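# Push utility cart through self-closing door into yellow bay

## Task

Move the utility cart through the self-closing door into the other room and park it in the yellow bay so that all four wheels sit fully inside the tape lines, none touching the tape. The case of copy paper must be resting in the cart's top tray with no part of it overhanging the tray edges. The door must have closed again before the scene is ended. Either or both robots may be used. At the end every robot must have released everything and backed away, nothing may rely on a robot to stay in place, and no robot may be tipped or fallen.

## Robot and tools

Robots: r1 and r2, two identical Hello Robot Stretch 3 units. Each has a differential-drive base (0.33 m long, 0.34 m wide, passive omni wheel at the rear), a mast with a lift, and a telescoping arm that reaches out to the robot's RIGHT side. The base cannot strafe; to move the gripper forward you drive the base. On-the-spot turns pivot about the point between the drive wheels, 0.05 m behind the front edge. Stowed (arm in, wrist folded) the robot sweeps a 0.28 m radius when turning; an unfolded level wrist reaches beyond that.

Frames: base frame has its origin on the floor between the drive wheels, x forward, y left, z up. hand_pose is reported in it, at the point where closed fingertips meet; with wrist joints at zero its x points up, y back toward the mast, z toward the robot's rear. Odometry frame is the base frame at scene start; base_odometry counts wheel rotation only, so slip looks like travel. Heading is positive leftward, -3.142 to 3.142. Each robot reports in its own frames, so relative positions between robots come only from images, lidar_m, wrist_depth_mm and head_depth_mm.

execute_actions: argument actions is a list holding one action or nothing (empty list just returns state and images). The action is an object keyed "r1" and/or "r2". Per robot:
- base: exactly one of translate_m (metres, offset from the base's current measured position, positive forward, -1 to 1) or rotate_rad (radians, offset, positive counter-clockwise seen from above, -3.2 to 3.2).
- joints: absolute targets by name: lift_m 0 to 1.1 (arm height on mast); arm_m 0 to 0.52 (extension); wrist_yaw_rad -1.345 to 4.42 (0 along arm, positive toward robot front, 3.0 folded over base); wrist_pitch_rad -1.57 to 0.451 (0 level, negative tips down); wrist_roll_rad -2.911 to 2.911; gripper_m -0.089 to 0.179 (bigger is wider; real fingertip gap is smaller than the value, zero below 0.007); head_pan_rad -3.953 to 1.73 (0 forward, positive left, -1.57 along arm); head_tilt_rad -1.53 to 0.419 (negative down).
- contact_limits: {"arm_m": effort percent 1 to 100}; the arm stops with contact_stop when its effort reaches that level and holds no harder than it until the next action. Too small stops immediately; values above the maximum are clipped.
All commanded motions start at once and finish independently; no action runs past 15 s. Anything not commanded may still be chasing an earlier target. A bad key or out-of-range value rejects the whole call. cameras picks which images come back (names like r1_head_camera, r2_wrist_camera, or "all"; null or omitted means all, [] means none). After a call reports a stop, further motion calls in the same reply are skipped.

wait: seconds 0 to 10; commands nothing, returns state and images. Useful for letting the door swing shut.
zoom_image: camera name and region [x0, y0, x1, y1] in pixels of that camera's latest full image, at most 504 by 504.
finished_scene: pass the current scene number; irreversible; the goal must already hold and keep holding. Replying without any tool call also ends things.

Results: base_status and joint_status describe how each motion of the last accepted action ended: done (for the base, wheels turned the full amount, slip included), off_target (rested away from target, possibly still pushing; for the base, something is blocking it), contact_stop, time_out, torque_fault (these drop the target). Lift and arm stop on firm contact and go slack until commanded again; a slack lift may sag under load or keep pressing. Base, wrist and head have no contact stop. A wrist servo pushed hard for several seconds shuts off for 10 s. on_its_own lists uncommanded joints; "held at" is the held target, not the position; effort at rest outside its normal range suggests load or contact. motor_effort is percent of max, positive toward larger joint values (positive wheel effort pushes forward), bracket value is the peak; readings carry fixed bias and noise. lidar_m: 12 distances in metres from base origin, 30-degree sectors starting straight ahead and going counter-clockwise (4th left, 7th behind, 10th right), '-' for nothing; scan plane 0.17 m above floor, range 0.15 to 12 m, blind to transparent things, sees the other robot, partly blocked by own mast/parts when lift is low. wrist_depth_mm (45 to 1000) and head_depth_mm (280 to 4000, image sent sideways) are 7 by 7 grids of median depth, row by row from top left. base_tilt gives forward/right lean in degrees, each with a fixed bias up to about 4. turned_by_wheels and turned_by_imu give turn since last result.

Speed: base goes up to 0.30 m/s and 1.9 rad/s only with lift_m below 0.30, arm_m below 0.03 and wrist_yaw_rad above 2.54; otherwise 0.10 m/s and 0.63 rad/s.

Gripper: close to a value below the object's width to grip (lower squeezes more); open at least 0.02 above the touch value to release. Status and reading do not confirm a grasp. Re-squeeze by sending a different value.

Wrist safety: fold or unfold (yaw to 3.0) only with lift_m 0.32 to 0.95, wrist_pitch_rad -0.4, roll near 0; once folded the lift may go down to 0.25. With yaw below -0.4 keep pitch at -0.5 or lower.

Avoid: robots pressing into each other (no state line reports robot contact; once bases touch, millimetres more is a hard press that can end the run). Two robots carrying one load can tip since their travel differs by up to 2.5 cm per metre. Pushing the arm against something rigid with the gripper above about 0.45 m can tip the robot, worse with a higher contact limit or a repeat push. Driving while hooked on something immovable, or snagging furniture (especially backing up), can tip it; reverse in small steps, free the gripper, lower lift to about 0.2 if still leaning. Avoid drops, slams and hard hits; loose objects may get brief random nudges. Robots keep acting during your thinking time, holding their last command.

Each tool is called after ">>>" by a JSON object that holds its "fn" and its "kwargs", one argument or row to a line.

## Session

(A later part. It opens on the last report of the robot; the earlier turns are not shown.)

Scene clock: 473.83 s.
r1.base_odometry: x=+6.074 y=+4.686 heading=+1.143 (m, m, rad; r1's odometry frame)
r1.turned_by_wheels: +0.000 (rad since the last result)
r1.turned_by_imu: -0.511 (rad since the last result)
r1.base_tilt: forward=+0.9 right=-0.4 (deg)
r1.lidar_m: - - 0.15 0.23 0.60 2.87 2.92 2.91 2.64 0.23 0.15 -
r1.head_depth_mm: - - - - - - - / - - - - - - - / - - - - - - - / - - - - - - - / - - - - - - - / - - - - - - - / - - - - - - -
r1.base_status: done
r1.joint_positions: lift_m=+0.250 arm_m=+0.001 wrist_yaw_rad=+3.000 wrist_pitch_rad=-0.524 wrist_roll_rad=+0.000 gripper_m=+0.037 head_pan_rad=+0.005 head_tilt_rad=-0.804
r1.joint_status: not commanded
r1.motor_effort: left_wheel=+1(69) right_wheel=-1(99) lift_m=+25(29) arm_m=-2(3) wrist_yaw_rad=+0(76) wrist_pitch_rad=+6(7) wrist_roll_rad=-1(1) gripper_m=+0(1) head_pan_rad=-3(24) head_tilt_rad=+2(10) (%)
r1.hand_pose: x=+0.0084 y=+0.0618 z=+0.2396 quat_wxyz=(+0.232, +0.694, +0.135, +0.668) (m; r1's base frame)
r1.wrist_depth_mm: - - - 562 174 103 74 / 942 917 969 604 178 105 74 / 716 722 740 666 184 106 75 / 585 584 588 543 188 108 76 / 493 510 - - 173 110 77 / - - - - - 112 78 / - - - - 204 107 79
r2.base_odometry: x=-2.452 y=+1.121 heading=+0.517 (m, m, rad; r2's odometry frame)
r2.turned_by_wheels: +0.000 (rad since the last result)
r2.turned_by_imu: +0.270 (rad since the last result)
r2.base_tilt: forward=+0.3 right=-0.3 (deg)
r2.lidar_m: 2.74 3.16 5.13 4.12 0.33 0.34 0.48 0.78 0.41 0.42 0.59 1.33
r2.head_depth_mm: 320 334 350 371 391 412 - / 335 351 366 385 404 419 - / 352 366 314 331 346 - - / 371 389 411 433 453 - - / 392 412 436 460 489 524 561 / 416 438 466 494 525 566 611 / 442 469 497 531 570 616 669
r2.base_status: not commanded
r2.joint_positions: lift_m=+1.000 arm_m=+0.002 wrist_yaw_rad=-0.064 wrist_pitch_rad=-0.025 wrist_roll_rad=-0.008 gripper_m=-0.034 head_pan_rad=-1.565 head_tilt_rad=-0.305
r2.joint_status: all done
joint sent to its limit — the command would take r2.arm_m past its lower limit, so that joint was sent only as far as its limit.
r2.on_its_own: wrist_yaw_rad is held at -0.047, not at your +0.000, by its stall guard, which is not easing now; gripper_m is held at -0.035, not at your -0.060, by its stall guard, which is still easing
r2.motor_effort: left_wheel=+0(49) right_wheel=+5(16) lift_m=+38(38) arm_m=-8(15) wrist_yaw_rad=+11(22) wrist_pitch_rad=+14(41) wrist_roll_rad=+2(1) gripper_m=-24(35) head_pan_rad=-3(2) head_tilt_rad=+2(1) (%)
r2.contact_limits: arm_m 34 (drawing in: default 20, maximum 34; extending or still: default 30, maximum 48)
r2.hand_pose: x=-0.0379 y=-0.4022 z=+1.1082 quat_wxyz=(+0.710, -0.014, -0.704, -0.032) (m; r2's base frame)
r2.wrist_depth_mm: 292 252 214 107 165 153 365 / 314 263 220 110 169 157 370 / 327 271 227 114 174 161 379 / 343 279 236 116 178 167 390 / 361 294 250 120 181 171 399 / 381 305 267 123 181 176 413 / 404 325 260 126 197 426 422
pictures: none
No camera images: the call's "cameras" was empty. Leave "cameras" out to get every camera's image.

Held. Tow.

>>> {"fn": "execute_actions", "kwargs": {
  "actions": [
    {"r2":{"base":{"rotate_rad":1.0},"joints":{"wrist_yaw_rad":-0.75,"wrist_pitch_rad":-0.5}},"r1":{"base":{"translate_m":0.2}}}
  ],
  "cameras": []
}}

>>> {"fn": "execute_actions", "kwargs": {
  "actions": [
    {"r2":{"base":{"translate_m":0.3}},"r1":{"base":{"translate_m":0.4}}}
  ],
  "cameras": []
}}

>>> {"fn": "execute_actions", "kwargs": {
  "actions": [
    {"r2":{"base":{"translate_m":0.3}},"r1":{"base":{"translate_m":0.4}}}
  ],
  "cameras": []
}}

>>> {"fn": "execute_actions", "kwargs": {
  "actions": [
    {"r2":{"base":{"translate_m":0.3}},"r1":{"base":{"translate_m":0.4}}}
  ],
  "cameras": []
}}

>>> {"fn": "execute_actions", "kwargs": {
  "actions": [
    {"r2":{"base":{"translate_m":0.3}},"r1":{"base":{"translate_m":0.4}}}
  ],
  "cameras": ["r2_nav_camera"]
}}

Scene clock: 478.23 s.
r1.base_odometry: x=+6.157 y=+4.868 heading=+1.143 (m, m, rad; r1's odometry frame)
r1.turned_by_wheels: +0.000 (rad since the last result)
r1.turned_by_imu: -0.026 (rad since the last result)
r1.base_tilt: forward=+0.8 right=-0.4 (deg)
r1.lidar_m: - - 0.15 0.21 0.60 2.84 2.93 2.92 2.68 0.24 0.15 -
r1.head_depth_mm: - - - - - - - / - - - - - - - / - - - - - - - / - - - - - - - / - - - - - - - / - - - - - - - / - - - - - - -
r1.base_status: done
r1.joint_positions: lift_m=+0.250 arm_m=+0.001 wrist_yaw_rad=+3.000 wrist_pitch_rad=-0.524 wrist_roll_rad=+0.000 gripper_m=+0.037 head_pan_rad=-0.004 head_tilt_rad=-0.804
r1.joint_status: not commanded
r1.motor_effort: left_wheel=+13(74) right_wheel=+10(48) lift_m=+28(29) arm_m=-2(2) wrist_yaw_rad=-1(6) wrist_pitch_rad=+6(7) wrist_roll_rad=-1(1) gripper_m=-1(0) head_pan_rad=+2(21) head_tilt_rad=+3(10) (%)
r1.hand_pose: x=+0.0083 y=+0.0618 z=+0.2396 quat_wxyz=(+0.231, +0.694, +0.135, +0.668) (m; r1's base frame)
r1.wrist_depth_mm: - - - 489 164 99 71 / 935 842 975 531 169 100 72 / 720 684 735 583 173 102 73 / 589 585 595 546 179 104 74 / 489 504 - - 166 106 74 / - - - - - 108 75 / - - - - 195 104 76
r2.base_odometry: x=-2.452 y=+1.121 heading=+1.517 (m, m, rad; r2's odometry frame)
r2.turned_by_wheels: +1.000 (rad since the last result)
r2.turned_by_imu: +0.613 (rad since the last result)
r2.base_tilt: forward=+0.3 right=-0.5 (deg)
r2.lidar_m: 3.39 5.15 0.34 0.34 0.36 0.53 0.69 0.35 0.36 0.54 1.45 2.80
r2.head_depth_mm: 410 425 440 456 473 515 - / 470 489 508 529 553 575 - / 550 574 600 629 665 699 - / 660 698 736 779 830 888 1006 / 828 887 949 1017 1085 1167 1267 / 973 1041 1100 1190 1290 1400 1492 / 1120 1204 1297 1410 1556 1718 1646
r2.base_status: done
r2.joint_positions: lift_m=+1.000 arm_m=+0.002 wrist_yaw_rad=-0.812 wrist_pitch_rad=-0.415 wrist_roll_rad=-0.002 gripper_m=-0.022 head_pan_rad=-1.565 head_tilt_rad=-0.305
r2.joint_status: wrist_yaw_rad off_target (ended at -0.812, target -0.750); wrist_pitch_rad off_target (ended at -0.415, target -0.500)
r2.on_its_own: wrist_yaw_rad is held at -0.804, not at your -0.750, by its stall guard, which is not easing now; gripper_m is held at -0.023, not at your -0.060, by its stall guard, which is not easing now; wrist_pitch_rad is at rest, and its effort (-44) is outside its rest range (-20 to +32)
r2.motor_effort: left_wheel=-2(25) right_wheel=+14(30) lift_m=+24(37) arm_m=-1(14) wrist_yaw_rad=+6(53) wrist_pitch_rad=-44(100) wrist_roll_rad=-3(4) gripper_m=-20(27) head_pan_rad=-3(1) head_tilt_rad=+2(2) (%)
r2.hand_pose: x=-0.1846 y=-0.3011 z=+1.0139 quat_wxyz=(+0.579, -0.139, -0.692, -0.407) (m; r2's base frame)
r2.wrist_depth_mm: 196 178 160 75 137 127 369 / 217 197 177 81 148 138 396 / 247 219 195 88 159 151 429 / 281 248 216 96 174 458 473 / 331 283 240 106 188 514 535 / 400 332 - 119 203 590 587 / 506 416 328 139 240 674 676
pictures: none
No camera images: the call's "cameras" was empty. Leave "cameras" out to get every camera's image.

Scene clock: 482.80 s.
r1.base_odometry: x=+6.322 y=+5.232 heading=+1.143 (m, m, rad; r1's odometry frame)
r1.turned_by_wheels: +0.000 (rad since the last result)
r1.turned_by_imu: -0.190 (rad since the last result)
r1.base_tilt: forward=+0.9 right=-0.4 (deg)
r1.lidar_m: - - 0.15 0.39 0.61 2.66 3.03 2.95 3.05 0.25 0.15 -
r1.head_depth_mm: - - - - - - - / - - - - - - - / - - - - - - - / - - - - - - - / - - - - - - - / - - - - - - - / - - - - - - -
r1.base_status: done
r1.joint_positions: lift_m=+0.250 arm_m=+0.001 wrist_yaw_rad=+3.000 wrist_pitch_rad=-0.524 wrist_roll_rad=+0.000 gripper_m=+0.037 head_pan_rad=+0.007 head_tilt_rad=-0.804
r1.joint_status: not commanded
r1.motor_effort: left_wheel=+1(69) right_wheel=-1(47) lift_m=+29(28) arm_m=-2(2) wrist_yaw_rad=+0(11) wrist_pitch_rad=+6(7) wrist_roll_rad=-1(1) gripper_m=+0(0) head_pan_rad=-5(20) head_tilt_rad=+3(11) (%)
r1.hand_pose: x=+0.0083 y=+0.0618 z=+0.2395 quat_wxyz=(+0.231, +0.694, +0.135, +0.668) (m; r1's base frame)
r1.wrist_depth_mm: 488 - - - 254 139 96 / 520 891 967 904 258 140 96 / 552 616 743 698 260 141 97 / 578 579 584 588 262 142 97 / 486 508 - - 236 143 97 / - - - - - 144 98 / - - - - 271 136 99
r2.base_odometry: x=-2.436 y=+1.420 heading=+1.516 (m, m, rad; r2's odometry frame)
r2.turned_by_wheels: +0.000 (rad since the last result)
r2.turned_by_imu: -0.182 (rad since the last result)
r2.base_tilt: forward=+0.3 right=-0.4 (deg)
r2.lidar_m: 2.84 4.44 4.96 2.69 0.39 0.44 1.00 0.35 0.37 0.60 1.39 2.59
r2.head_depth_mm: 453 468 483 498 515 566 - / 531 548 572 593 619 642 - / 635 667 700 732 767 806 - / 797 843 897 952 1015 1082 1218 / 923 975 1023 1091 1173 1252 1334 / 1005 1060 1137 1206 1298 1403 1492 / 1099 1169 1240 1342 1448 1569 1582
r2.base_status: done
r2.joint_positions: lift_m=+1.000 arm_m=+0.002 wrist_yaw_rad=-0.967 wrist_pitch_rad=-0.414 wrist_roll_rad=-0.002 gripper_m=-0.022 head_pan_rad=-1.565 head_tilt_rad=-0.305
r2.joint_status: not commanded
r2.on_its_own: wrist_yaw_rad is held at -0.962, not at your -0.750, by its stall guard, which is not easing now; gripper_m is held at -0.023, not at your -0.060, by its stall guard, which is not easing now; wrist_pitch_rad is at rest, and its effort (-44) is outside its rest range (-20 to +32)
r2.motor_effort: left_wheel=+0(7) right_wheel=+16(28) lift_m=+24(23) arm_m=-2(2) wrist_yaw_rad=+4(29) wrist_pitch_rad=-44(47) wrist_roll_rad=-3(3) gripper_m=-20(24) head_pan_rad=-2(2) head_tilt_rad=+1(1) (%)
r2.hand_pose: x=-0.2066 y=-0.2741 z=+1.0139 quat_wxyz=(+0.546, -0.192, -0.679, -0.451) (m; r2's base frame)
r2.wrist_depth_mm: 182 171 156 75 139 133 777 / 200 186 170 81 149 145 866 / 222 206 188 88 162 161 949 / 252 230 208 97 177 969 - / 288 261 231 106 193 - - / 346 300 268 118 208 - - / 422 359 313 140 250 - -
pictures: none
No camera images: the call's "cameras" was empty. Leave "cameras" out to get every camera's image.

Scene clock: 486.80 s.
r1.base_odometry: x=+6.488 y=+5.596 heading=+1.143 (m, m, rad; r1's odometry frame)
r1.turned_by_wheels: +0.000 (rad since the last result)
r1.turned_by_imu: -0.273 (rad since the last result)
r1.base_tilt: forward=+0.9 right=-0.4 (deg)
r1.lidar_m: - - 0.15 0.59 1.21 0.65 3.00 3.00 2.99 0.24 0.15 -
r1.head_depth_mm: - - - - - - - / - - - - - - - / - - - - - - - / - - - - - - - / - - - - - - - / - - - - - - - / - - - - - - -
r1.base_status: done
r1.joint_positions: lift_m=+0.250 arm_m=+0.001 wrist_yaw_rad=+3.000 wrist_pitch_rad=-0.524 wrist_roll_rad=+0.000 gripper_m=+0.037 head_pan_rad=+0.007 head_tilt_rad=-0.804
r1.joint_status: not commanded
r1.motor_effort: left_wheel=+1(76) right_wheel=-1(53) lift_m=+27(28) arm_m=-2(2) wrist_yaw_rad=+0(21) wrist_pitch_rad=+6(7) wrist_roll_rad=-1(1) gripper_m=+0(0) head_pan_rad=-5(20) head_tilt_rad=+2(8) (%)
r1.hand_pose: x=+0.0083 y=+0.0617 z=+0.2395 quat_wxyz=(+0.231, +0.694, +0.135, +0.668) (m; r1's base frame)
r1.wrist_depth_mm: - - - - 326 159 106 / 939 925 940 973 321 158 105 / 721 724 740 737 317 157 105 / 584 583 590 588 313 156 105 / 492 507 - - 272 156 104 / - - - - - 155 104 / - - - - 307 145 104
r2.base_odometry: x=-2.419 y=+1.719 heading=+1.516 (m, m, rad; r2's odometry frame)
r2.turned_by_wheels: +0.000 (rad since the last result)
r2.turned_by_imu: -0.072 (rad since the last result)
r2.base_tilt: forward=+0.3 right=-0.4 (deg)
r2.lidar_m: 2.51 3.69 4.82 3.14 0.84 0.61 0.92 0.32 0.37 0.92 1.53 2.36
r2.head_depth_mm: 651 663 678 691 705 802 - / 867 891 916 945 970 997 - / 946 990 1036 1093 1159 1221 - / 1012 1057 1111 1170 1239 1319 1421 / 1072 1129 1192 1257 1349 1435 1509 / 1140 1212 1280 1368 1456 1573 1593 / 1236 1304 1394 1486 1598 1740 1640
r2.base_status: done
r2.joint_positions: lift_m=+1.000 arm_m=+0.001 wrist_yaw_rad=-1.057 wrist_pitch_rad=-0.416 wrist_roll_rad=-0.002 gripper_m=-0.022 head_pan_rad=-1.565 head_tilt_rad=-0.305
r2.joint_status: not commanded
r2.on_its_own: wrist_yaw_rad is held at -1.055, not at your -0.750, by its stall guard, which is not easing now; gripper_m is held at -0.023, not at your -0.060, by its stall guard, which is not easing now; wrist_pitch_rad is at rest, and its effort (-43) is outside its rest range (-20 to +32)
r2.motor_effort: left_wheel=+1(10) right_wheel=+13(24) lift_m=+23(23) arm_m=-1(2) wrist_yaw_rad=+2(26) wrist_pitch_rad=-43(46) wrist_roll_rad=-3(3) gripper_m=-20(23) head_pan_rad=-2(3) head_tilt_rad=+2(1) (%)
r2.hand_pose: x=-0.2171 y=-0.2567 z=+1.0135 quat_wxyz=(+0.524, -0.222, -0.670, -0.476) (m; r2's base frame)
r2.wrist_depth_mm: 224 194 168 74 135 123 - / 251 216 183 81 144 130 - / 286 243 205 88 156 142 - / 345 275 230 96 170 155 - / 416 323 259 106 184 178 - / 531 386 - 118 197 - - / 729 505 350 139 237 - -
pictures: none
No camera images: the call's "cameras" was empty. Leave "cameras" out to get every camera's image.

Scene clock: 490.93 s.
r1.base_odometry: x=+6.654 y=+5.960 heading=+1.143 (m, m, rad; r1's odometry frame)
r1.turned_by_wheels: +0.000 (rad since the last result)
r1.turned_by_imu: -0.427 (rad since the last result)
r1.base_tilt: forward=+0.9 right=-0.5 (deg)
r1.lidar_m: - - 0.15 0.38 1.20 1.25 0.71 3.25 3.05 0.29 0.15 -
r1.head_depth_mm: - - - - - - - / - - - - - - - / - - - - - - - / - - - - - - - / - - - - - - - / - - - - - - - / - - - - - - -
r1.base_status: done
r1.joint_positions: lift_m=+0.250 arm_m=+0.001 wrist_yaw_rad=+3.000 wrist_pitch_rad=-0.524 wrist_roll_rad=+0.000 gripper_m=+0.037 head_pan_rad=+0.007 head_tilt_rad=-0.803
r1.joint_status: not commanded
r1.motor_effort: left_wheel=+0(86) right_wheel=+0(60) lift_m=+28(29) arm_m=-1(2) wrist_yaw_rad=+0(25) wrist_pitch_rad=+6(8) wrist_roll_rad=-1(1) gripper_m=+0(0) head_pan_rad=-5(18) head_tilt_rad=+3(11) (%)
r1.hand_pose: x=+0.0084 y=+0.0619 z=+0.2395 quat_wxyz=(+0.231, +0.694, +0.135, +0.668) (m; r1's base frame)
r1.wrist_depth_mm: - - - 847 245 134 92 / 947 929 969 825 248 134 92 / 724 727 730 699 251 135 92 / 579 582 592 590 253 135 93 / 489 506 - - 227 136 93 / - - - - - 137 94 / - - - - 262 130 94
r2.base_odometry: x=-2.403 y=+2.019 heading=+1.515 (m, m, rad; r2's odometry frame)
r2.turned_by_wheels: -0.001 (rad since the last result)
r2.turned_by_imu: +0.279 (rad since the last result)
r2.base_tilt: forward=+0.2 right=-0.4 (deg)
r2.lidar_m: 2.70 4.70 4.42 2.83 0.89 0.81 1.26 0.26 0.50 1.35 2.18 2.19
r2.head_depth_mm: 1091 1133 1186 1226 1283 1380 - / 1179 1238 1288 1350 1429 1488 - / 1302 1367 1434 1499 1578 1663 - / 1444 1518 1618 1694 1787 1868 1688 / 1624 1720 1823 1931 2065 2060 1641 / 1832 1968 2089 2228 2436 2122 1649 / 2075 2136 2254 2346 2428 2121 1635
r2.base_status: done
r2.joint_positions: lift_m=+1.000 arm_m=+0.002 wrist_yaw_rad=-1.065 wrist_pitch_rad=-0.418 wrist_roll_rad=-0.001 gripper_m=-0.022 head_pan_rad=-1.565 head_tilt_rad=-0.305
r2.joint_status: not commanded
r2.on_its_own: wrist_yaw_rad is held at -1.055, not at your -0.750, by its stall guard, which is not easing now; gripper_m is held at -0.023, not at your -0.060, by its stall guard, which is not easing now; right_wheel is at rest, and its effort (+24) is outside its rest range (-18 to +18); wrist_pitch_rad is at rest, and its effort (-42) is outside its rest range (-20 to +32)
r2.motor_effort: left_wheel=+0(22) right_wheel=+24(35) lift_m=+28(28) arm_m=-8(8) wrist_yaw_rad=+7(34) wrist_pitch_rad=-42(44) wrist_roll_rad=-3(3) gripper_m=-20(26) head_pan_rad=-3(3) head_tilt_rad=+1(1) (%)
r2.hand_pose: x=-0.2178 y=-0.2557 z=+1.0129 quat_wxyz=(+0.522, -0.224, -0.670, -0.478) (m; r2's base frame)
r2.wrist_depth_mm: 706 726 83 79 138 105 85 / 765 797 426 85 145 110 88 / 820 869 521 93 155 114 91 / 913 950 654 103 166 120 95 / 976 - - 112 172 126 98 / - - - 125 173 133 107 / - - - 145 225 140 127
pictures: none
No camera images: the call's "cameras" was empty. Leave "cameras" out to get every camera's image.

Scene clock: 495.17 s.
r1.base_odometry: x=+6.819 y=+6.324 heading=+1.143 (m, m, rad; r1's odometry frame)
r1.turned_by_wheels: +0.000 (rad since the last result)
r1.turned_by_imu: -0.224 (rad since the last result)
r1.base_tilt: forward=+0.8 right=-0.4 (deg)
r1.lidar_m: - - 0.15 0.20 1.19 1.19 0.75 2.90 3.09 3.05 0.15 -
r1.head_depth_mm: - - - - - - - / - - - - - - - / - - - - - - - / - - - - - - - / - - - - - - - / - - - - - - - / - - - - - - -
r1.base_status: done
r1.joint_positions: lift_m=+0.250 arm_m=+0.001 wrist_yaw_rad=+3.000 wrist_pitch_rad=-0.524 wrist_roll_rad=+0.000 gripper_m=+0.037 head_pan_rad=+0.020 head_tilt_rad=-0.796
r1.joint_status: not commanded
r1.motor_effort: left_wheel=+11(89) right_wheel=+7(51) lift_m=+27(28) arm_m=-2(2) wrist_yaw_rad=+0(19) wrist_pitch_rad=+6(8) wrist_roll_rad=-1(1) gripper_m=+0(1) head_pan_rad=-14(20) head_tilt_rad=-2(9) (%)
r1.hand_pose: x=+0.0084 y=+0.0617 z=+0.2395 quat_wxyz=(+0.232, +0.694, +0.135, +0.668) (m; r1's base frame)
r1.wrist_depth_mm: - - - 445 160 98 71 / 942 921 900 485 166 100 72 / 719 717 728 536 171 102 73 / 582 583 589 550 176 104 74 / 492 507 - - 165 106 75 / - - - - - 108 76 / - - - - 195 105 77
r2.base_odometry: x=-2.386 y=+2.318 heading=+1.515 (m, m, rad; r2's odometry frame)
r2.turned_by_wheels: -0.001 (rad since the last result)
r2.turned_by_imu: -0.058 (rad since the last result)
r2.base_tilt: forward=+0.1 right=-0.2 (deg)
r2.lidar_m: 2.46 4.49 4.69 3.05 1.06 0.93 1.34 0.26 0.57 1.32 2.07 2.07
r2.head_depth_mm: 1067 1110 1163 1214 1268 1336 - / 1153 1201 1261 1322 1380 1462 - / 1249 1311 1380 1448 1534 1626 - / 1371 1450 1524 1608 1716 1802 1684 / 1511 1609 1704 1819 1946 2027 1633 / 1688 1805 1916 2075 2234 2116 1642 / 1913 2047 2141 2286 2395 2116 1635
r2.base_status: done
r2.joint_positions: lift_m=+1.000 arm_m=+0.002 wrist_yaw_rad=-1.059 wrist_pitch_rad=-0.410 wrist_roll_rad=-0.001 gripper_m=-0.022 head_pan_rad=-1.566 head_tilt_rad=-0.304
r2.joint_status: not commanded
r2.on_its_own: wrist_yaw_rad is held at -1.055, not at your -0.750, by its stall guard, which is not easing now; gripper_m is held at -0.023, not at your -0.060, by its stall guard, which is not easing now; right_wheel is at rest, and its effort (+23) is outside its rest range (-18 to +18); wrist_pitch_rad is at rest, and its effort (-46) is outside its rest range (-20 to +32)
r2.motor_effort: left_wheel=+1(15) right_wheel=+23(68) lift_m=+35(37) arm_m=-6(8) wrist_yaw_rad=+3(12) wrist_pitch_rad=-46(57) wrist_roll_rad=-3(4) gripper_m=-20(21) head_pan_rad=-3(4) head_tilt_rad=+1(1) (%)
r2.hand_pose: x=-0.2179 y=-0.2572 z=+1.0144 quat_wxyz=(+0.525, -0.225, -0.670, -0.474) (m; r2's base frame)
r2.wrist_depth_mm: 706 737 82 79 139 103 82 / 779 806 561 85 147 107 84 / 818 898 723 93 155 112 87 / 861 946 965 102 165 117 90 / 964 - - 111 171 122 93 / - - - 124 170 128 97 / - - - 144 222 134 108
pictures: r2_nav_camera (sideways: a quarter turn counterclockwise sets it upright)
Images, in order (width x height): r2_nav_camera 672x504.

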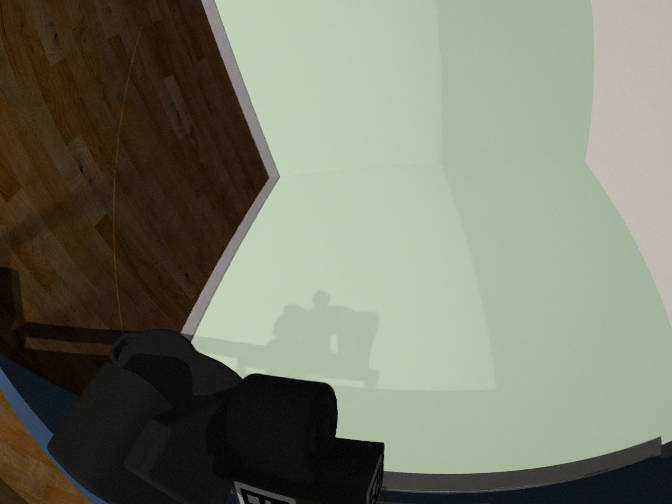

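Wide open. Release and stow.

>>> {"fn": "execute_actions", "kwargs": {
  "actions": [
    {"r2":{"joints":{"gripper_m":0.12}}}
  ],
  "cameras": []
}}

>>> {"fn": "execute_actions", "kwargs": {
  "actions": [
    {"r2":{"base":{"translate_m":0.2},"joints":{"lift_m":0.6,"wrist_yaw_rad":3.0,"wrist_pitch_rad":-0.4,"gripper_m":0,"head_pan_rad":0,"head_tilt_rad":-0.6}}}
  ],
  "cameras": []
}}

>>> {"fn": "execute_actions", "kwargs": {
  "actions": [
    {"r2":{"base":{"rotate_rad":2.4},"joints":{"lift_m":0.28}}}
  ],
  "cameras": ["r2_nav_camera"]
}}

Scene clock: 499.40 s.
r1.base_odometry: x=+6.819 y=+6.324 heading=+1.144 (m, m, rad; r1's odometry frame)
r1.turned_by_wheels: +0.000 (rad since the last result)
r1.turned_by_imu: +0.069 (rad since the last result)
r1.base_tilt: forward=+0.8 right=-0.4 (deg)
r1.lidar_m: - - 0.15 0.19 1.18 1.20 0.73 2.99 3.07 3.05 0.15 -
r1.head_depth_mm: - - - - - - - / - - - - - - - / - - - - - - - / - - - - - - - / - - - - - - - / - - - - - - - / - - - - - - -
r1.base_status: not commanded
r1.joint_positions: lift_m=+0.250 arm_m=+0.001 wrist_yaw_rad=+3.000 wrist_pitch_rad=-0.524 wrist_roll_rad=+0.000 gripper_m=+0.037 head_pan_rad=-0.021 head_tilt_rad=-0.799
r1.joint_status: not commanded
r1.on_its_own: left_wheel is at rest, and its effort (+23) is outside its rest range (-18 to +18)
r1.motor_effort: left_wheel=+23(26) right_wheel=+12(12) lift_m=+28(28) arm_m=-2(2) wrist_yaw_rad=+0(0) wrist_pitch_rad=+6(6) wrist_roll_rad=-1(1) gripper_m=+0(0) head_pan_rad=+14(13) head_tilt_rad=-1(3) (%)
r1.hand_pose: x=+0.0084 y=+0.0617 z=+0.2395 quat_wxyz=(+0.232, +0.694, +0.135, +0.668) (m; r1's base frame)
r1.wrist_depth_mm: - - - 422 157 97 70 / 916 921 961 457 162 99 71 / 725 728 733 507 168 101 72 / 583 585 589 550 174 103 73 / 492 508 - - 163 105 75 / - - - - - 108 76 / - - - - 192 104 77
r2.base_odometry: x=-2.386 y=+2.318 heading=+1.515 (m, m, rad; r2's odometry frame)
r2.turned_by_wheels: +0.001 (rad since the last result)
r2.turned_by_imu: +0.011 (rad since the last result)
r2.base_tilt: forward=+0.4 right=-0.4 (deg)
r2.lidar_m: 2.47 4.60 4.71 3.03 1.05 0.93 1.34 0.29 0.84 1.33 2.06 2.07
r2.head_depth_mm: 1080 1126 1176 1224 1276 1334 - / 1170 1221 1274 1341 1403 1468 - / 1276 1338 1412 1479 1545 1648 - / 1404 1468 1547 1643 1723 1843 1693 / 1552 1653 1738 1841 1972 2035 1635 / 1729 1847 1967 2111 2290 2118 1641 / 1965 2056 2178 2276 2358 2127 1654
r2.base_status: not commanded
r2.joint_positions: lift_m=+1.000 arm_m=+0.001 wrist_yaw_rad=-1.065 wrist_pitch_rad=-0.513 wrist_roll_rad=-0.001 gripper_m=+0.120 head_pan_rad=-1.566 head_tilt_rad=-0.304
r2.joint_status: all done
r2.on_its_own: wrist_yaw_rad is held at -1.055, not at your -0.750, by its stall guard, which is not easing now; wrist_pitch_rad moved -0.103 to your old target -0.500
r2.motor_effort: left_wheel=-2(26) right_wheel=+2(23) lift_m=+37(36) arm_m=+0(6) wrist_yaw_rad=+7(7) wrist_pitch_rad=+8(46) wrist_roll_rad=-3(4) gripper_m=-2(81) head_pan_rad=-2(2) head_tilt_rad=+2(1) (%)
r2.hand_pose: x=-0.2064 y=-0.2487 z=+0.9919 quat_wxyz=(+0.498, -0.192, -0.680, -0.502) (m; r2's base frame)
r2.wrist_depth_mm: 722 776 604 324 114 156 136 / 788 851 741 360 125 169 141 / 865 912 895 398 137 185 147 / 956 - - 450 155 198 155 / - - - 520 173 204 163 / - - - 591 205 201 185 / - - - 747 270 246 -
pictures: none
No camera images: the call's "cameras" was empty. Leave "cameras" out to get every camera's image.

Scene clock: 503.73 s.
r1.base_odometry: x=+6.819 y=+6.324 heading=+1.143 (m, m, rad; r1's odometry frame)
r1.turned_by_wheels: +0.000 (rad since the last result)
r1.turned_by_imu: +0.005 (rad since the last result)
r1.base_tilt: forward=+0.9 right=-0.4 (deg)
r1.lidar_m: - - 0.15 0.42 1.18 1.20 0.73 2.99 3.07 3.06 0.15 -
r1.head_depth_mm: - - - - - - - / - - - - - - - / - - - - - - - / - - - - - - - / - - - - - - - / - - - - - - - / - - - - - - -
r1.base_status: not commanded
r1.joint_positions: lift_m=+0.250 arm_m=+0.001 wrist_yaw_rad=+3.000 wrist_pitch_rad=-0.524 wrist_roll_rad=+0.000 gripper_m=+0.037 head_pan_rad=-0.007 head_tilt_rad=-0.799
r1.joint_status: not commanded
r1.motor_effort: left_wheel=-1(23) right_wheel=+1(12) lift_m=+28(28) arm_m=-2(2) wrist_yaw_rad=+0(1) wrist_pitch_rad=+6(6) wrist_roll_rad=-1(1) gripper_m=+0(0) head_pan_rad=+4(14) head_tilt_rad=-1(0) (%)
r1.hand_pose: x=+0.0084 y=+0.0617 z=+0.2395 quat_wxyz=(+0.232, +0.694, +0.135, +0.668) (m; r1's base frame)
r1.wrist_depth_mm: - - - 858 262 139 95 / 923 928 955 898 263 139 95 / 723 732 728 738 264 139 95 / 589 585 585 592 266 140 95 / 495 509 - - 237 140 95 / - - - - - 141 96 / - - - - 271 133 96
r2.base_odometry: x=-2.375 y=+2.518 heading=+1.515 (m, m, rad; r2's odometry frame)
r2.turned_by_wheels: -0.001 (rad since the last result)
r2.turned_by_imu: -1.026 (rad since the last result)
r2.base_tilt: forward=+0.3 right=-0.5 (deg)
r2.lidar_m: 2.03 2.04 2.46 4.67 4.69 3.04 1.06 0.96 1.35 0.25 1.10 1.34
r2.head_depth_mm: 1870 1982 2077 2160 1902 1545 1285 / 1903 2079 2330 2421 1912 1540 1294 / 1864 2057 2254 2412 1897 1544 1295 / 1816 1995 2216 2365 1906 1546 1286 / 1775 1944 2140 2312 1893 1537 1291 / 1725 1874 2110 2289 1889 1534 1303 / 1690 1849 2032 2213 1921 1544 1293
r2.base_status: done
r2.joint_positions: lift_m=+0.891 arm_m=+0.001 wrist_yaw_rad=+0.717 wrist_pitch_rad=-0.403 wrist_roll_rad=+0.000 gripper_m=+0.001 head_pan_rad=-0.007 head_tilt_rad=-0.595
r2.joint_status: lift_m contact_stop (moved -0.109 of -0.400); wrist_yaw_rad off_target (ended at +0.717, target +3.000); the others done
r2.on_its_own: wrist_yaw_rad is held at +0.772, not at your +3.000, by its stall guard, which is still easing; lift_m is slack since a contact_stop, until your next command for it (your +0.600 is given up)
r2.motor_effort: left_wheel=-6(28) right_wheel=+15(35) lift_m=+34(45) arm_m=+0(3) wrist_yaw_rad=+36(72) wrist_pitch_rad=+2(36) wrist_roll_rad=-4(15) gripper_m=-20(100) head_pan_rad=+3(43) head_tilt_rad=-2(22) (%)
r2.hand_pose: x=+0.1273 y=-0.3170 z=+0.9067 quat_wxyz=(+0.699, +0.376, -0.599, +0.111) (m; r2's base frame)
r2.wrist_depth_mm: - - - 69 778 255 87 / - - - 74 859 216 82 / - - - 81 901 186 77 / - - - 89 - 162 73 / - - - 99 - 146 69 / - - - 110 - 130 66 / - - - 128 131 105 63
pictures: none
No camera images: the call's "cameras" was empty. Leave "cameras" out to get every camera's image.

not run: a stop came earlier in this reply.

Still on handle. Open, pull away with arm? Open then drive.

>>> {"fn": "execute_actions", "kwargs": {
  "actions": [
    {"r2":{"joints":{"gripper_m":0.15,"wrist_yaw_rad":0.7,"lift_m":0.9}}}
  ],
  "cameras": []
}}

>>> {"fn": "execute_actions", "kwargs": {
  "actions": [
    {"r2":{"base":{"translate_m":-0.2}}}
  ],
  "cameras": ["r2_wrist_camera"]
}}

Scene clock: 506.40 s.
r1.base_odometry: x=+6.819 y=+6.324 heading=+1.143 (m, m, rad; r1's odometry frame)
r1.turned_by_wheels: +0.000 (rad since the last result)
r1.turned_by_imu: +0.000 (rad since the last result)
r1.base_tilt: forward=+0.9 right=-0.4 (deg)
r1.lidar_m: - - 0.15 0.25 1.18 1.21 0.74 2.99 3.07 3.05 0.15 -
r1.head_depth_mm: - - - - - - - / - - - - - - - / - - - - - - - / - - - - - - - / - - - - - - - / - - - - - - - / - - - - - - -
r1.base_status: not commanded
r1.joint_positions: lift_m=+0.250 arm_m=+0.001 wrist_yaw_rad=+3.000 wrist_pitch_rad=-0.524 wrist_roll_rad=+0.000 gripper_m=+0.037 head_pan_rad=-0.007 head_tilt_rad=-0.799
r1.joint_status: not commanded
r1.motor_effort: left_wheel=-1(1) right_wheel=+0(1) lift_m=+28(27) arm_m=-2(2) wrist_yaw_rad=-1(0) wrist_pitch_rad=+6(6) wrist_roll_rad=-1(1) gripper_m=+0(0) head_pan_rad=+4(4) head_tilt_rad=+0(0) (%)
r1.hand_pose: x=+0.0084 y=+0.0617 z=+0.2395 quat_wxyz=(+0.232, +0.694, +0.135, +0.668) (m; r1's base frame)
r1.wrist_depth_mm: - - - 604 185 109 78 / 923 920 975 659 189 111 78 / 731 725 728 672 194 112 79 / 585 585 588 559 199 114 80 / 486 506 - - 184 116 81 / - - - - - 118 82 / - - - - 216 113 83
r2.base_odometry: x=-2.375 y=+2.518 heading=+1.515 (m, m, rad; r2's odometry frame)
r2.turned_by_wheels: +0.000 (rad since the last result)
r2.turned_by_imu: -0.003 (rad since the last result)
r2.base_tilt: forward=+0.4 right=-0.5 (deg)
r2.lidar_m: 2.03 2.04 2.45 4.65 4.69 3.02 1.06 0.96 0.29 0.27 1.10 1.33
r2.head_depth_mm: 1857 1955 2046 2148 1912 1546 1296 / 1915 2096 2315 2410 1906 1540 1301 / 1855 2037 2254 2423 1894 1529 1299 / 1822 1985 2216 2363 1914 1540 1300 / 1780 1935 2153 2330 1900 1534 1288 / 1735 1886 2077 2272 1910 1533 1303 / 1680 1865 2030 2227 1891 1530 1292
r2.base_status: not commanded
r2.joint_positions: lift_m=+0.900 arm_m=+0.001 wrist_yaw_rad=+0.606 wrist_pitch_rad=-0.443 wrist_roll_rad=+0.001 gripper_m=+0.150 head_pan_rad=-0.007 head_tilt_rad=-0.595
r2.joint_status: wrist_yaw_rad off_target (ended at +0.606, target +0.700); the others done
r2.on_its_own: wrist_yaw_rad is held at +0.657, not at your +0.700, by its stall guard, which is still easing
r2.motor_effort: left_wheel=-5(5) right_wheel=+17(18) lift_m=+45(50) arm_m=+0(0) wrist_yaw_rad=+34(38) wrist_pitch_rad=+23(25) wrist_roll_rad=-4(4) gripper_m=-10(83) head_pan_rad=+3(4) head_tilt_rad=-2(3) (%)
r2.hand_pose: x=+0.1045 y=-0.3283 z=+0.9068 quat_wxyz=(+0.705, +0.354, -0.612, +0.057) (m; r2's base frame)
r2.wrist_depth_mm: - - 987 879 751 54 54 / - - - 958 830 58 119 / - - - - 81 63 129 / - - - - 83 69 135 / - - - - 88 78 133 / - - - - 96 88 123 / - - - - 107 128 128
pictures: none
No camera images: the call's "cameras" was empty. Leave "cameras" out to get every camera's image.

Scene clock: 520.17 s.
r1.base_odometry: x=+6.819 y=+6.324 heading=+1.143 (m, m, rad; r1's odometry frame)
r1.turned_by_wheels: +0.000 (rad since the last result)
r1.turned_by_imu: +1.394 (rad since the last result)
r1.base_tilt: forward=+0.8 right=-0.4 (deg)
r1.lidar_m: - - 0.15 0.24 2.64 2.92 2.83 2.95 2.30 0.20 0.15 -
r1.head_depth_mm: - - - - - - - / - - - - - - - / - - - - - - - / - - - - - - - / - - - - - - - / - - - - - - - / - - - - - - -
r1.base_status: not commanded
r1.joint_positions: lift_m=+0.250 arm_m=+0.001 wrist_yaw_rad=+2.999 wrist_pitch_rad=-0.524 wrist_roll_rad=+0.000 gripper_m=+0.037 head_pan_rad=-0.028 head_tilt_rad=-0.813
r1.joint_status: not commanded
r1.motor_effort: left_wheel=+13(28) right_wheel=+17(25) lift_m=+27(27) arm_m=-2(2) wrist_yaw_rad=+2(2) wrist_pitch_rad=+6(6) wrist_roll_rad=-1(1) gripper_m=+0(0) head_pan_rad=+18(21) head_tilt_rad=+9(9) (%)
r1.hand_pose: x=+0.0086 y=+0.0617 z=+0.2395 quat_wxyz=(+0.232, +0.694, +0.134, +0.668) (m; r1's base frame)
r1.wrist_depth_mm: - - - 574 176 102 72 / 952 945 967 632 180 103 72 / 723 723 733 675 183 104 73 / 582 582 592 571 187 105 73 / 489 510 - - 172 106 74 / - - - - - 108 75 / - - - - 200 103 75
r2.base_odometry: x=-2.386 y=+2.318 heading=+1.515 (m, m, rad; r2's odometry frame)
r2.turned_by_wheels: +0.000 (rad since the last result)
r2.turned_by_imu: +0.004 (rad since the last result)
r2.base_tilt: forward=+0.4 right=-0.4 (deg)
r2.lidar_m: 2.23 2.24 2.70 4.65 4.52 2.83 0.91 0.78 1.27 1.14 1.15 1.38
r2.head_depth_mm: 1944 2026 2137 2195 1901 1552 1301 / 2090 2298 2502 2464 1909 1540 1298 / 2059 2248 2504 2472 1893 1546 1297 / 1977 2208 2428 2472 1894 1541 1297 / 1947 2144 2367 2440 1892 1547 1300 / 1905 2089 2305 2441 1883 1535 1293 / 1874 2038 2245 2370 1897 1543 1298
r2.base_status: done
r2.joint_positions: lift_m=+0.900 arm_m=+0.001 wrist_yaw_rad=+0.595 wrist_pitch_rad=-0.412 wrist_roll_rad=-0.010 gripper_m=+0.150 head_pan_rad=-0.007 head_tilt_rad=-0.595
r2.joint_status: not commanded
r2.on_its_own: wrist_yaw_rad is held at +0.594, not at your +0.700, by its stall guard, which is not easing now
r2.motor_effort: left_wheel=+1(12) right_wheel=-1(14) lift_m=+44(45) arm_m=+1(0) wrist_yaw_rad=-1(33) wrist_pitch_rad=+7(23) wrist_roll_rad=+2(4) gripper_m=+0(10) head_pan_rad=+3(3) head_tilt_rad=-3(2) (%)
r2.hand_pose: x=+0.1047 y=-0.3328 z=+0.9136 quat_wxyz=(+0.708, +0.341, -0.615, +0.066) (m; r2's base frame)
r2.wrist_depth_mm: - - - 896 845 763 710 / - - - 994 910 830 737 / - - - - 955 905 807 / - - - - - 944 873 / - - - - - - 953 / - - - - - - 970 / - - - - - - -
pictures: r2_wrist_camera
Images, in order (width x height): r2_wrist_camera 644x364.

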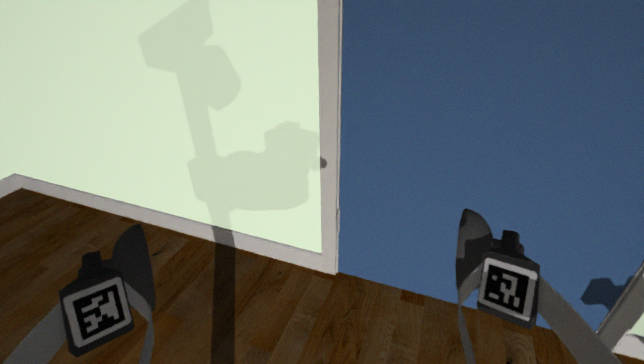

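>>> {"fn": "execute_actions", "kwargs": {
  "actions": [
    {"r1":{"base":{"translate_m":1.0}},"r2":{"joints":{"wrist_yaw_rad":3.0,"lift_m":0.6,"gripper_m":0}}}
  ],
  "cameras": ["r2_wrist_camera","r1_nav_camera"]
}}

Scene clock: 525.57 s.
r1.base_odometry: x=+7.234 y=+7.234 heading=+1.143 (m, m, rad; r1's odometry frame)
r1.turned_by_wheels: +0.000 (rad since the last result)
r1.turned_by_imu: -0.022 (rad since the last result)
r1.base_tilt: forward=+0.9 right=-0.4 (deg)
r1.lidar_m: - - 0.15 0.23 2.65 2.95 2.83 2.94 2.29 0.22 0.15 -
r1.head_depth_mm: - - - - - - - / - - - - - - - / - - - - - - - / - - - - - - - / - - - - - - - / - - - - - - - / - - - - - - -
r1.base_status: done
r1.joint_positions: lift_m=+0.250 arm_m=+0.001 wrist_yaw_rad=+3.000 wrist_pitch_rad=-0.524 wrist_roll_rad=+0.000 gripper_m=+0.037 head_pan_rad=-0.020 head_tilt_rad=-0.806
r1.joint_status: not commanded
r1.motor_effort: left_wheel=+9(81) right_wheel=+10(68) lift_m=+27(28) arm_m=-3(4) wrist_yaw_rad=+0(7) wrist_pitch_rad=+6(7) wrist_roll_rad=-1(1) gripper_m=+0(0) head_pan_rad=+12(22) head_tilt_rad=+4(10) (%)
r1.hand_pose: x=+0.0083 y=+0.0617 z=+0.2395 quat_wxyz=(+0.231, +0.694, +0.135, +0.668) (m; r1's base frame)
r1.wrist_depth_mm: - - - 561 171 101 72 / 943 931 954 614 175 102 72 / 709 725 729 662 180 103 73 / 582 587 588 547 184 105 74 / 493 511 - - 169 107 74 / - - - - - 108 75 / - - - - 198 104 76
r2.base_odometry: x=-2.386 y=+2.318 heading=+1.515 (m, m, rad; r2's odometry frame)
r2.turned_by_wheels: +0.000 (rad since the last result)
r2.turned_by_imu: +0.002 (rad since the last result)
r2.base_tilt: forward=+0.4 right=-0.5 (deg)
r2.lidar_m: 2.23 2.23 2.70 4.64 4.56 2.82 0.91 0.78 1.27 1.14 1.15 1.38
r2.head_depth_mm: 1923 2054 2113 2188 1898 1541 1297 / 2102 2303 2511 2439 1901 1543 1302 / 2067 2249 2517 2460 1912 1538 1296 / 2003 2229 2448 2491 1885 1547 1306 / 1949 2153 2374 2481 1900 1545 1299 / 1912 2081 2300 2447 1894 1540 1297 / 1856 2017 2216 2367 1908 1541 1303
r2.base_status: not commanded
r2.joint_positions: lift_m=+0.600 arm_m=+0.001 wrist_yaw_rad=+2.999 wrist_pitch_rad=-0.414 wrist_roll_rad=-0.010 gripper_m=+0.000 head_pan_rad=-0.007 head_tilt_rad=-0.595
r2.joint_status: all done
r2.motor_effort: left_wheel=+1(1) right_wheel=-1(1) lift_m=+25(41) arm_m=+0(0) wrist_yaw_rad=+1(1) wrist_pitch_rad=+8(8) wrist_roll_rad=+3(3) gripper_m=-2(82) head_pan_rad=+3(4) head_tilt_rad=-3(2) (%)
r2.hand_pose: x=+0.0108 y=+0.0763 z=+0.6139 quat_wxyz=(+0.194, +0.697, +0.097, +0.684) (m; r2's base frame)
r2.wrist_depth_mm: - - - - - - - / - - - - - - - / - - - - - - - / - - - - - - - / - - - - - - - / 975 985 - - 947 936 913 / 797 815 810 801 810 812 791
pictures: r1_nav_camera (sideways: a quarter turn counterclockwise sets it upright), r2_wrist_camera
Images, in order (width x height): r1_nav_camera 672x504, r2_wrist_camera 644x364.

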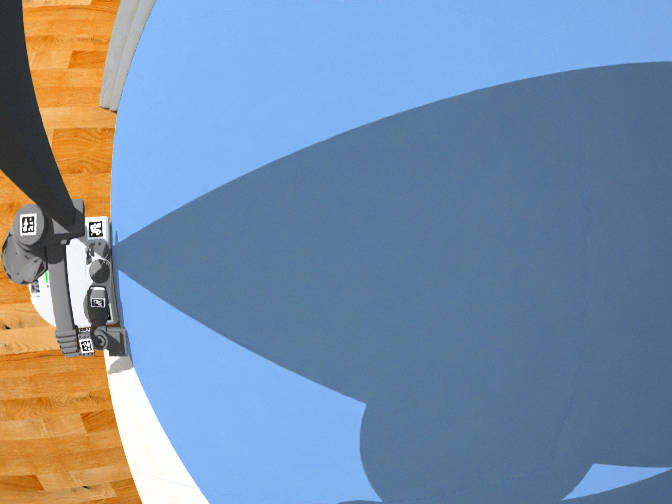

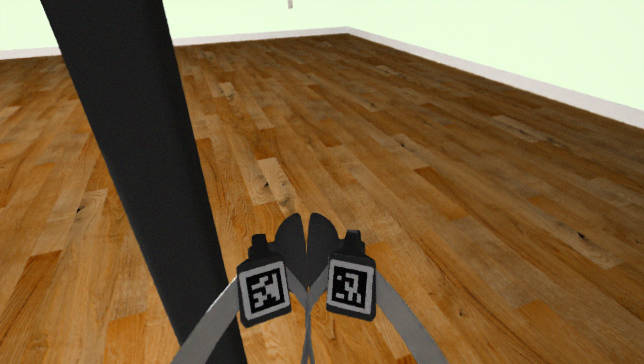

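>>> {"fn": "execute_actions", "kwargs": {
  "actions": [
    {"r2":{"base":{"rotate_rad":-1.45},"joints":{"lift_m":0.28}},"r1":{"base":{"translate_m":-0.3}}}
  ],
  "cameras": []
}}

>>> {"fn": "execute_actions", "kwargs": {
  "actions": [
    {"r2":{"base":{"translate_m":0.47}}}
  ],
  "cameras": []
}}

>>> {"fn": "execute_actions", "kwargs": {
  "actions": [
    {"r2":{"base":{"rotate_rad":1.57},"joints":{"lift_m":1.0,"wrist_yaw_rad":0,"wrist_pitch_rad":0,"gripper_m":0.12}}}
  ],
  "cameras": ["r2_wrist_camera"]
}}

Scene clock: 529.97 s.
r1.base_odometry: x=+7.109 y=+6.961 heading=+1.143 (m, m, rad; r1's odometry frame)
r1.turned_by_wheels: +0.000 (rad since the last result)
r1.turned_by_imu: +0.000 (rad since the last result)
r1.base_tilt: forward=+0.9 right=-0.4 (deg)
r1.lidar_m: 0.36 0.37 0.51 1.11 2.65 2.63 2.53 2.63 2.29 1.10 0.38 0.37
r1.head_depth_mm: 288 314 360 421 509 639 759 / 288 315 360 422 509 641 866 / 289 315 360 423 510 643 870 / 287 315 361 423 511 643 871 / 287 315 362 424 511 646 871 / 287 316 362 424 513 646 878 / 287 316 363 425 513 648 879
r1.base_status: done
r1.joint_positions: lift_m=+0.250 arm_m=+0.001 wrist_yaw_rad=+3.000 wrist_pitch_rad=-0.524 wrist_roll_rad=+0.000 gripper_m=+0.037 head_pan_rad=-0.007 head_tilt_rad=-0.802
r1.joint_status: not commanded
r1.motor_effort: left_wheel=-1(16) right_wheel=+1(8) lift_m=+27(27) arm_m=-3(3) wrist_yaw_rad=+0(1) wrist_pitch_rad=+6(6) wrist_roll_rad=-1(1) gripper_m=+0(0) head_pan_rad=+4(12) head_tilt_rad=+1(4) (%)
r1.hand_pose: x=+0.0083 y=+0.0617 z=+0.2395 quat_wxyz=(+0.231, +0.694, +0.135, +0.668) (m; r1's base frame)
r1.wrist_depth_mm: - - - - 752 557 392 / 950 913 961 956 741 562 393 / 736 726 730 738 741 565 397 / 582 584 586 595 594 550 401 / 489 509 - - 512 497 406 / - - - - - 427 407 / - - - - 374 378 375
r2.base_odometry: x=-2.386 y=+2.318 heading=+0.065 (m, m, rad; r2's odometry frame)
r2.turned_by_wheels: -1.450 (rad since the last result)
r2.turned_by_imu: -1.453 (rad since the last result)
r2.base_tilt: forward=+0.3 right=-0.4 (deg)
r2.lidar_m: 1.14 1.17 1.51 2.23 2.27 2.95 4.66 3.90 2.70 0.84 0.78 1.22
r2.head_depth_mm: 1001 1089 1240 1381 1599 1544 1292 / 995 1096 1219 1371 1554 1546 1294 / 985 1090 1203 1346 1541 1540 1296 / 973 1069 1177 1323 1497 1535 1298 / 957 1060 1161 1302 1481 1549 1303 / 950 1035 1151 1278 1441 1540 1290 / 937 1024 1123 1260 1404 1519 1293
r2.base_status: done
r2.joint_positions: lift_m=+0.280 arm_m=+0.001 wrist_yaw_rad=+2.999 wrist_pitch_rad=-0.414 wrist_roll_rad=-0.010 gripper_m=+0.000 head_pan_rad=-0.007 head_tilt_rad=-0.595
r2.joint_status: all done
r2.motor_effort: left_wheel=+3(7) right_wheel=-3(5) lift_m=+25(27) arm_m=+0(0) wrist_yaw_rad=+1(1) wrist_pitch_rad=+8(8) wrist_roll_rad=+3(3) gripper_m=-2(2) head_pan_rad=+3(3) head_tilt_rad=-3(3) (%)
r2.hand_pose: x=+0.0107 y=+0.0762 z=+0.2939 quat_wxyz=(+0.194, +0.697, +0.097, +0.684) (m; r2's base frame)
r2.wrist_depth_mm: - - - - - - - / - - - - - - - / - - - - - - - / 811 - 793 777 780 777 791 / 644 638 675 679 628 626 624 / 530 524 - - 522 517 512 / 469 - - - 442 443 444
pictures: none
No camera images: the call's "cameras" was empty. Leave "cameras" out to get every camera's image.

Scene clock: 533.20 s.
r1.base_odometry: x=+7.109 y=+6.961 heading=+1.143 (m, m, rad; r1's odometry frame)
r1.turned_by_wheels: +0.000 (rad since the last result)
r1.turned_by_imu: +0.000 (rad since the last result)
r1.base_tilt: forward=+0.9 right=-0.4 (deg)
r1.lidar_m: 0.35 0.37 0.51 1.11 2.65 2.62 2.53 2.63 2.29 1.10 0.38 0.37
r1.head_depth_mm: 288 314 360 421 509 640 757 / 288 315 361 422 509 641 864 / 289 315 361 423 510 643 868 / 287 315 361 423 511 644 872 / 287 316 362 423 512 645 873 / 287 316 362 425 512 647 874 / 287 316 362 425 513 648 879
r1.base_status: not commanded
r1.joint_positions: lift_m=+0.250 arm_m=+0.001 wrist_yaw_rad=+3.000 wrist_pitch_rad=-0.524 wrist_roll_rad=+0.000 gripper_m=+0.037 head_pan_rad=-0.007 head_tilt_rad=-0.802
r1.joint_status: not commanded
r1.motor_effort: left_wheel=-1(1) right_wheel=+1(1) lift_m=+27(28) arm_m=-3(3) wrist_yaw_rad=-1(0) wrist_pitch_rad=+6(6) wrist_roll_rad=-1(1) gripper_m=+0(0) head_pan_rad=+4(4) head_tilt_rad=+2(2) (%)
r1.hand_pose: x=+0.0083 y=+0.0617 z=+0.2395 quat_wxyz=(+0.231, +0.694, +0.135, +0.668) (m; r1's base frame)
r1.wrist_depth_mm: - - - - 758 547 392 / 949 942 961 977 741 555 394 / 720 728 723 731 738 566 399 / 587 584 584 587 594 554 402 / 487 507 - - 513 496 406 / - - - - - 427 404 / - - - - 374 378 376
r2.base_odometry: x=-1.917 y=+2.349 heading=+0.065 (m, m, rad; r2's odometry frame)
r2.turned_by_wheels: +0.000 (rad since the last result)
r2.turned_by_imu: +0.002 (rad since the last result)
r2.base_tilt: forward=+0.4 right=-0.5 (deg)
r2.lidar_m: 0.67 0.69 0.89 2.03 2.31 2.99 5.11 3.83 0.77 0.74 1.04 0.72
r2.head_depth_mm: 571 630 700 789 900 1054 1231 / 566 620 690 774 882 1027 1206 / 556 612 680 760 865 1000 1198 / 551 604 669 746 851 979 1163 / 544 598 658 733 834 961 1136 / 539 589 650 726 819 944 1106 / 530 579 639 713 801 922 1081
r2.base_status: done
r2.joint_positions: lift_m=+0.280 arm_m=+0.001 wrist_yaw_rad=+3.000 wrist_pitch_rad=-0.414 wrist_roll_rad=-0.010 gripper_m=+0.000 head_pan_rad=-0.007 head_tilt_rad=-0.595
r2.joint_status: not commanded
r2.motor_effort: left_wheel=+2(12) right_wheel=-2(5) lift_m=+25(25) arm_m=+0(0) wrist_yaw_rad=+1(1) wrist_pitch_rad=+8(8) wrist_roll_rad=+3(2) gripper_m=-2(1) head_pan_rad=+4(5) head_tilt_rad=-2(3) (%)
r2.hand_pose: x=+0.0106 y=+0.0762 z=+0.2938 quat_wxyz=(+0.194, +0.697, +0.097, +0.684) (m; r2's base frame)
r2.wrist_depth_mm: - - - - - 868 649 / - - - - - 876 654 / - - - - - 890 669 / 806 - 798 790 801 776 677 / 638 645 665 686 619 619 630 / 528 526 - - 523 513 525 / 465 - - - 451 445 446
pictures: none
No camera images: the call's "cameras" was empty. Leave "cameras" out to get every camera's image.

Scene clock: 540.57 s.
r1.base_odometry: x=+7.109 y=+6.961 heading=+1.143 (m, m, rad; r1's odometry frame)
r1.turned_by_wheels: +0.000 (rad since the last result)
r1.turned_by_imu: +0.000 (rad since the last result)
r1.base_tilt: forward=+0.9 right=-0.4 (deg)
r1.lidar_m: 0.36 0.37 0.51 1.11 2.65 2.63 2.54 2.62 2.28 1.10 0.39 0.37
r1.head_depth_mm: 288 314 360 422 508 641 758 / 288 314 361 422 509 641 866 / 288 315 361 422 509 643 868 / 286 315 361 424 511 642 871 / 287 315 362 424 511 645 875 / 287 316 362 424 512 647 875 / 287 316 363 426 513 647 878
r1.base_status: not commanded
r1.joint_positions: lift_m=+0.250 arm_m=+0.001 wrist_yaw_rad=+3.000 wrist_pitch_rad=-0.524 wrist_roll_rad=+0.000 gripper_m=+0.037 head_pan_rad=-0.007 head_tilt_rad=-0.802
r1.joint_status: not commanded
r1.motor_effort: left_wheel=-1(1) right_wheel=+1(0) lift_m=+27(28) arm_m=-3(3) wrist_yaw_rad=+0(0) wrist_pitch_rad=+6(6) wrist_roll_rad=-1(0) gripper_m=+0(1) head_pan_rad=+4(4) head_tilt_rad=+2(1) (%)
r1.hand_pose: x=+0.0083 y=+0.0617 z=+0.2395 quat_wxyz=(+0.231, +0.694, +0.135, +0.668) (m; r1's base frame)
r1.wrist_depth_mm: - - - - 756 553 391 / 944 937 972 948 726 558 393 / 727 721 732 737 743 565 400 / 581 584 587 587 588 554 402 / 493 509 - - 510 500 410 / - - - - - 427 407 / - - - - 373 376 379
r2.base_odometry: x=-1.917 y=+2.349 heading=+1.635 (m, m, rad; r2's odometry frame)
r2.turned_by_wheels: +1.570 (rad since the last result)
r2.turned_by_imu: +1.576 (rad since the last result)
r2.base_tilt: forward=+0.4 right=-0.5 (deg)
r2.lidar_m: 2.05 2.31 3.00 5.10 3.81 0.76 0.74 1.03 0.72 0.67 0.69 0.89
r2.head_depth_mm: 1457 1505 1547 1605 1638 1508 1291 / 1876 1945 2039 2132 1916 1542 1296 / 2013 2209 2450 2454 1892 1530 1293 / 1993 2171 2433 2467 1915 1537 1295 / 1953 2139 2389 2461 1897 1539 1298 / 1935 2125 2347 2480 1899 1542 1295 / 1912 2089 2313 2468 1901 1539 1299
r2.base_status: done
r2.joint_positions: lift_m=+1.000 arm_m=+0.001 wrist_yaw_rad=+0.001 wrist_pitch_rad=-0.021 wrist_roll_rad=-0.010 gripper_m=+0.120 head_pan_rad=-0.007 head_tilt_rad=-0.595
r2.joint_status: all done
r2.motor_effort: left_wheel=-2(9) right_wheel=+2(7) lift_m=+44(50) arm_m=+0(0) wrist_yaw_rad=+0(1) wrist_pitch_rad=+11(12) wrist_roll_rad=+3(2) gripper_m=+0(80) head_pan_rad=+4(3) head_tilt_rad=-2(2) (%)
r2.hand_pose: x=-0.0212 y=-0.4021 z=+1.1090 quat_wxyz=(+0.711, +0.008, -0.703, -0.007) (m; r2's base frame)
r2.wrist_depth_mm: 385 396 407 419 429 436 455 / 395 404 416 423 438 453 462 / 399 410 420 434 443 461 474 / 413 423 433 445 466 474 485 / 419 430 439 467 472 489 502 / 434 - 458 471 483 506 503 / 443 454 472 484 503 512 518
pictures: r2_wrist_camera
Images, in order (width x height): r2_wrist_camera 644x364.

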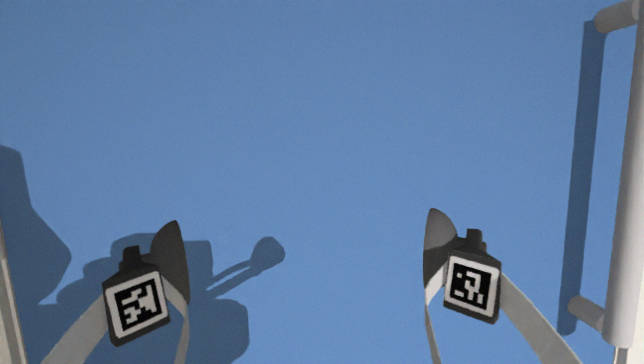

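>>> {"fn": "execute_actions", "kwargs": {
  "actions": [
    {"r2":{"base":{"translate_m":-0.38}}}
  ],
  "cameras": ["r2_wrist_camera"]
}}

Scene clock: 546.10 s.
r1.base_odometry: x=+7.109 y=+6.961 heading=+1.143 (m, m, rad; r1's odometry frame)
r1.turned_by_wheels: +0.000 (rad since the last result)
r1.turned_by_imu: +0.000 (rad since the last result)
r1.base_tilt: forward=+0.9 right=-0.4 (deg)
r1.lidar_m: 0.36 0.37 0.50 1.11 2.65 2.63 2.54 2.63 2.29 1.10 0.38 0.37
r1.head_depth_mm: 288 314 360 421 508 640 758 / 288 315 361 422 508 641 864 / 288 314 361 423 510 643 869 / 286 315 361 423 510 643 871 / 287 316 362 424 511 646 872 / 286 316 362 424 513 646 878 / 287 316 362 425 513 647 878
r1.base_status: not commanded
r1.joint_positions: lift_m=+0.250 arm_m=+0.001 wrist_yaw_rad=+3.000 wrist_pitch_rad=-0.524 wrist_roll_rad=+0.000 gripper_m=+0.037 head_pan_rad=-0.007 head_tilt_rad=-0.802
r1.joint_status: not commanded
r1.motor_effort: left_wheel=-1(1) right_wheel=+1(1) lift_m=+27(28) arm_m=-3(3) wrist_yaw_rad=-1(0) wrist_pitch_rad=+6(6) wrist_roll_rad=-1(1) gripper_m=+0(0) head_pan_rad=+4(4) head_tilt_rad=+2(2) (%)
r1.hand_pose: x=+0.0083 y=+0.0617 z=+0.2395 quat_wxyz=(+0.231, +0.694, +0.135, +0.668) (m; r1's base frame)
r1.wrist_depth_mm: - - - - 754 552 391 / 954 924 956 956 735 561 395 / 720 729 731 727 742 568 399 / 588 587 589 589 593 553 401 / 487 503 - - 515 500 407 / - - - - - 431 406 / - - - - 372 374 375
r2.base_odometry: x=-1.893 y=+1.970 heading=+1.635 (m, m, rad; r2's odometry frame)
r2.turned_by_wheels: +0.000 (rad since the last result)
r2.turned_by_imu: +0.001 (rad since the last result)
r2.base_tilt: forward=+0.4 right=-0.5 (deg)
r2.lidar_m: 2.13 2.70 3.50 5.09 3.25 0.39 0.42 0.69 0.74 0.70 0.71 0.93
r2.head_depth_mm: 1519 1555 1614 1662 1693 1537 1293 / 1968 2061 2146 2180 1894 1535 1297 / 2370 2561 2872 2443 1898 1540 1290 / 2328 2595 2831 2463 1886 1540 1297 / 2299 2529 2775 2439 1910 1547 1296 / 2294 2479 2733 2483 1911 1537 1299 / 2249 2424 2742 2459 1893 1539 1305
r2.base_status: done
r2.joint_positions: lift_m=+1.000 arm_m=+0.001 wrist_yaw_rad=+0.001 wrist_pitch_rad=-0.021 wrist_roll_rad=-0.010 gripper_m=+0.120 head_pan_rad=-0.007 head_tilt_rad=-0.595
r2.joint_status: not commanded
r2.motor_effort: left_wheel=-2(8) right_wheel=+2(3) lift_m=+44(45) arm_m=+0(0) wrist_yaw_rad=+0(1) wrist_pitch_rad=+11(12) wrist_roll_rad=+2(2) gripper_m=+0(0) head_pan_rad=+3(3) head_tilt_rad=-3(2) (%)
r2.hand_pose: x=-0.0212 y=-0.4021 z=+1.1090 quat_wxyz=(+0.711, +0.008, -0.703, -0.007) (m; r2's base frame)
r2.wrist_depth_mm: 409 414 433 440 443 470 483 / 416 430 449 451 457 480 499 / 430 439 449 460 469 496 504 / 437 449 462 470 488 506 520 / 455 458 476 491 492 517 542 / 458 - 493 498 503 538 550 / 467 482 505 511 527 555 580
pictures: r2_wrist_camera
Images, in order (width x height): r2_wrist_camera 644x364.

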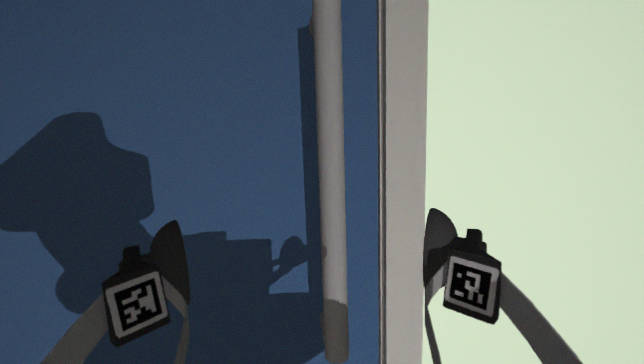

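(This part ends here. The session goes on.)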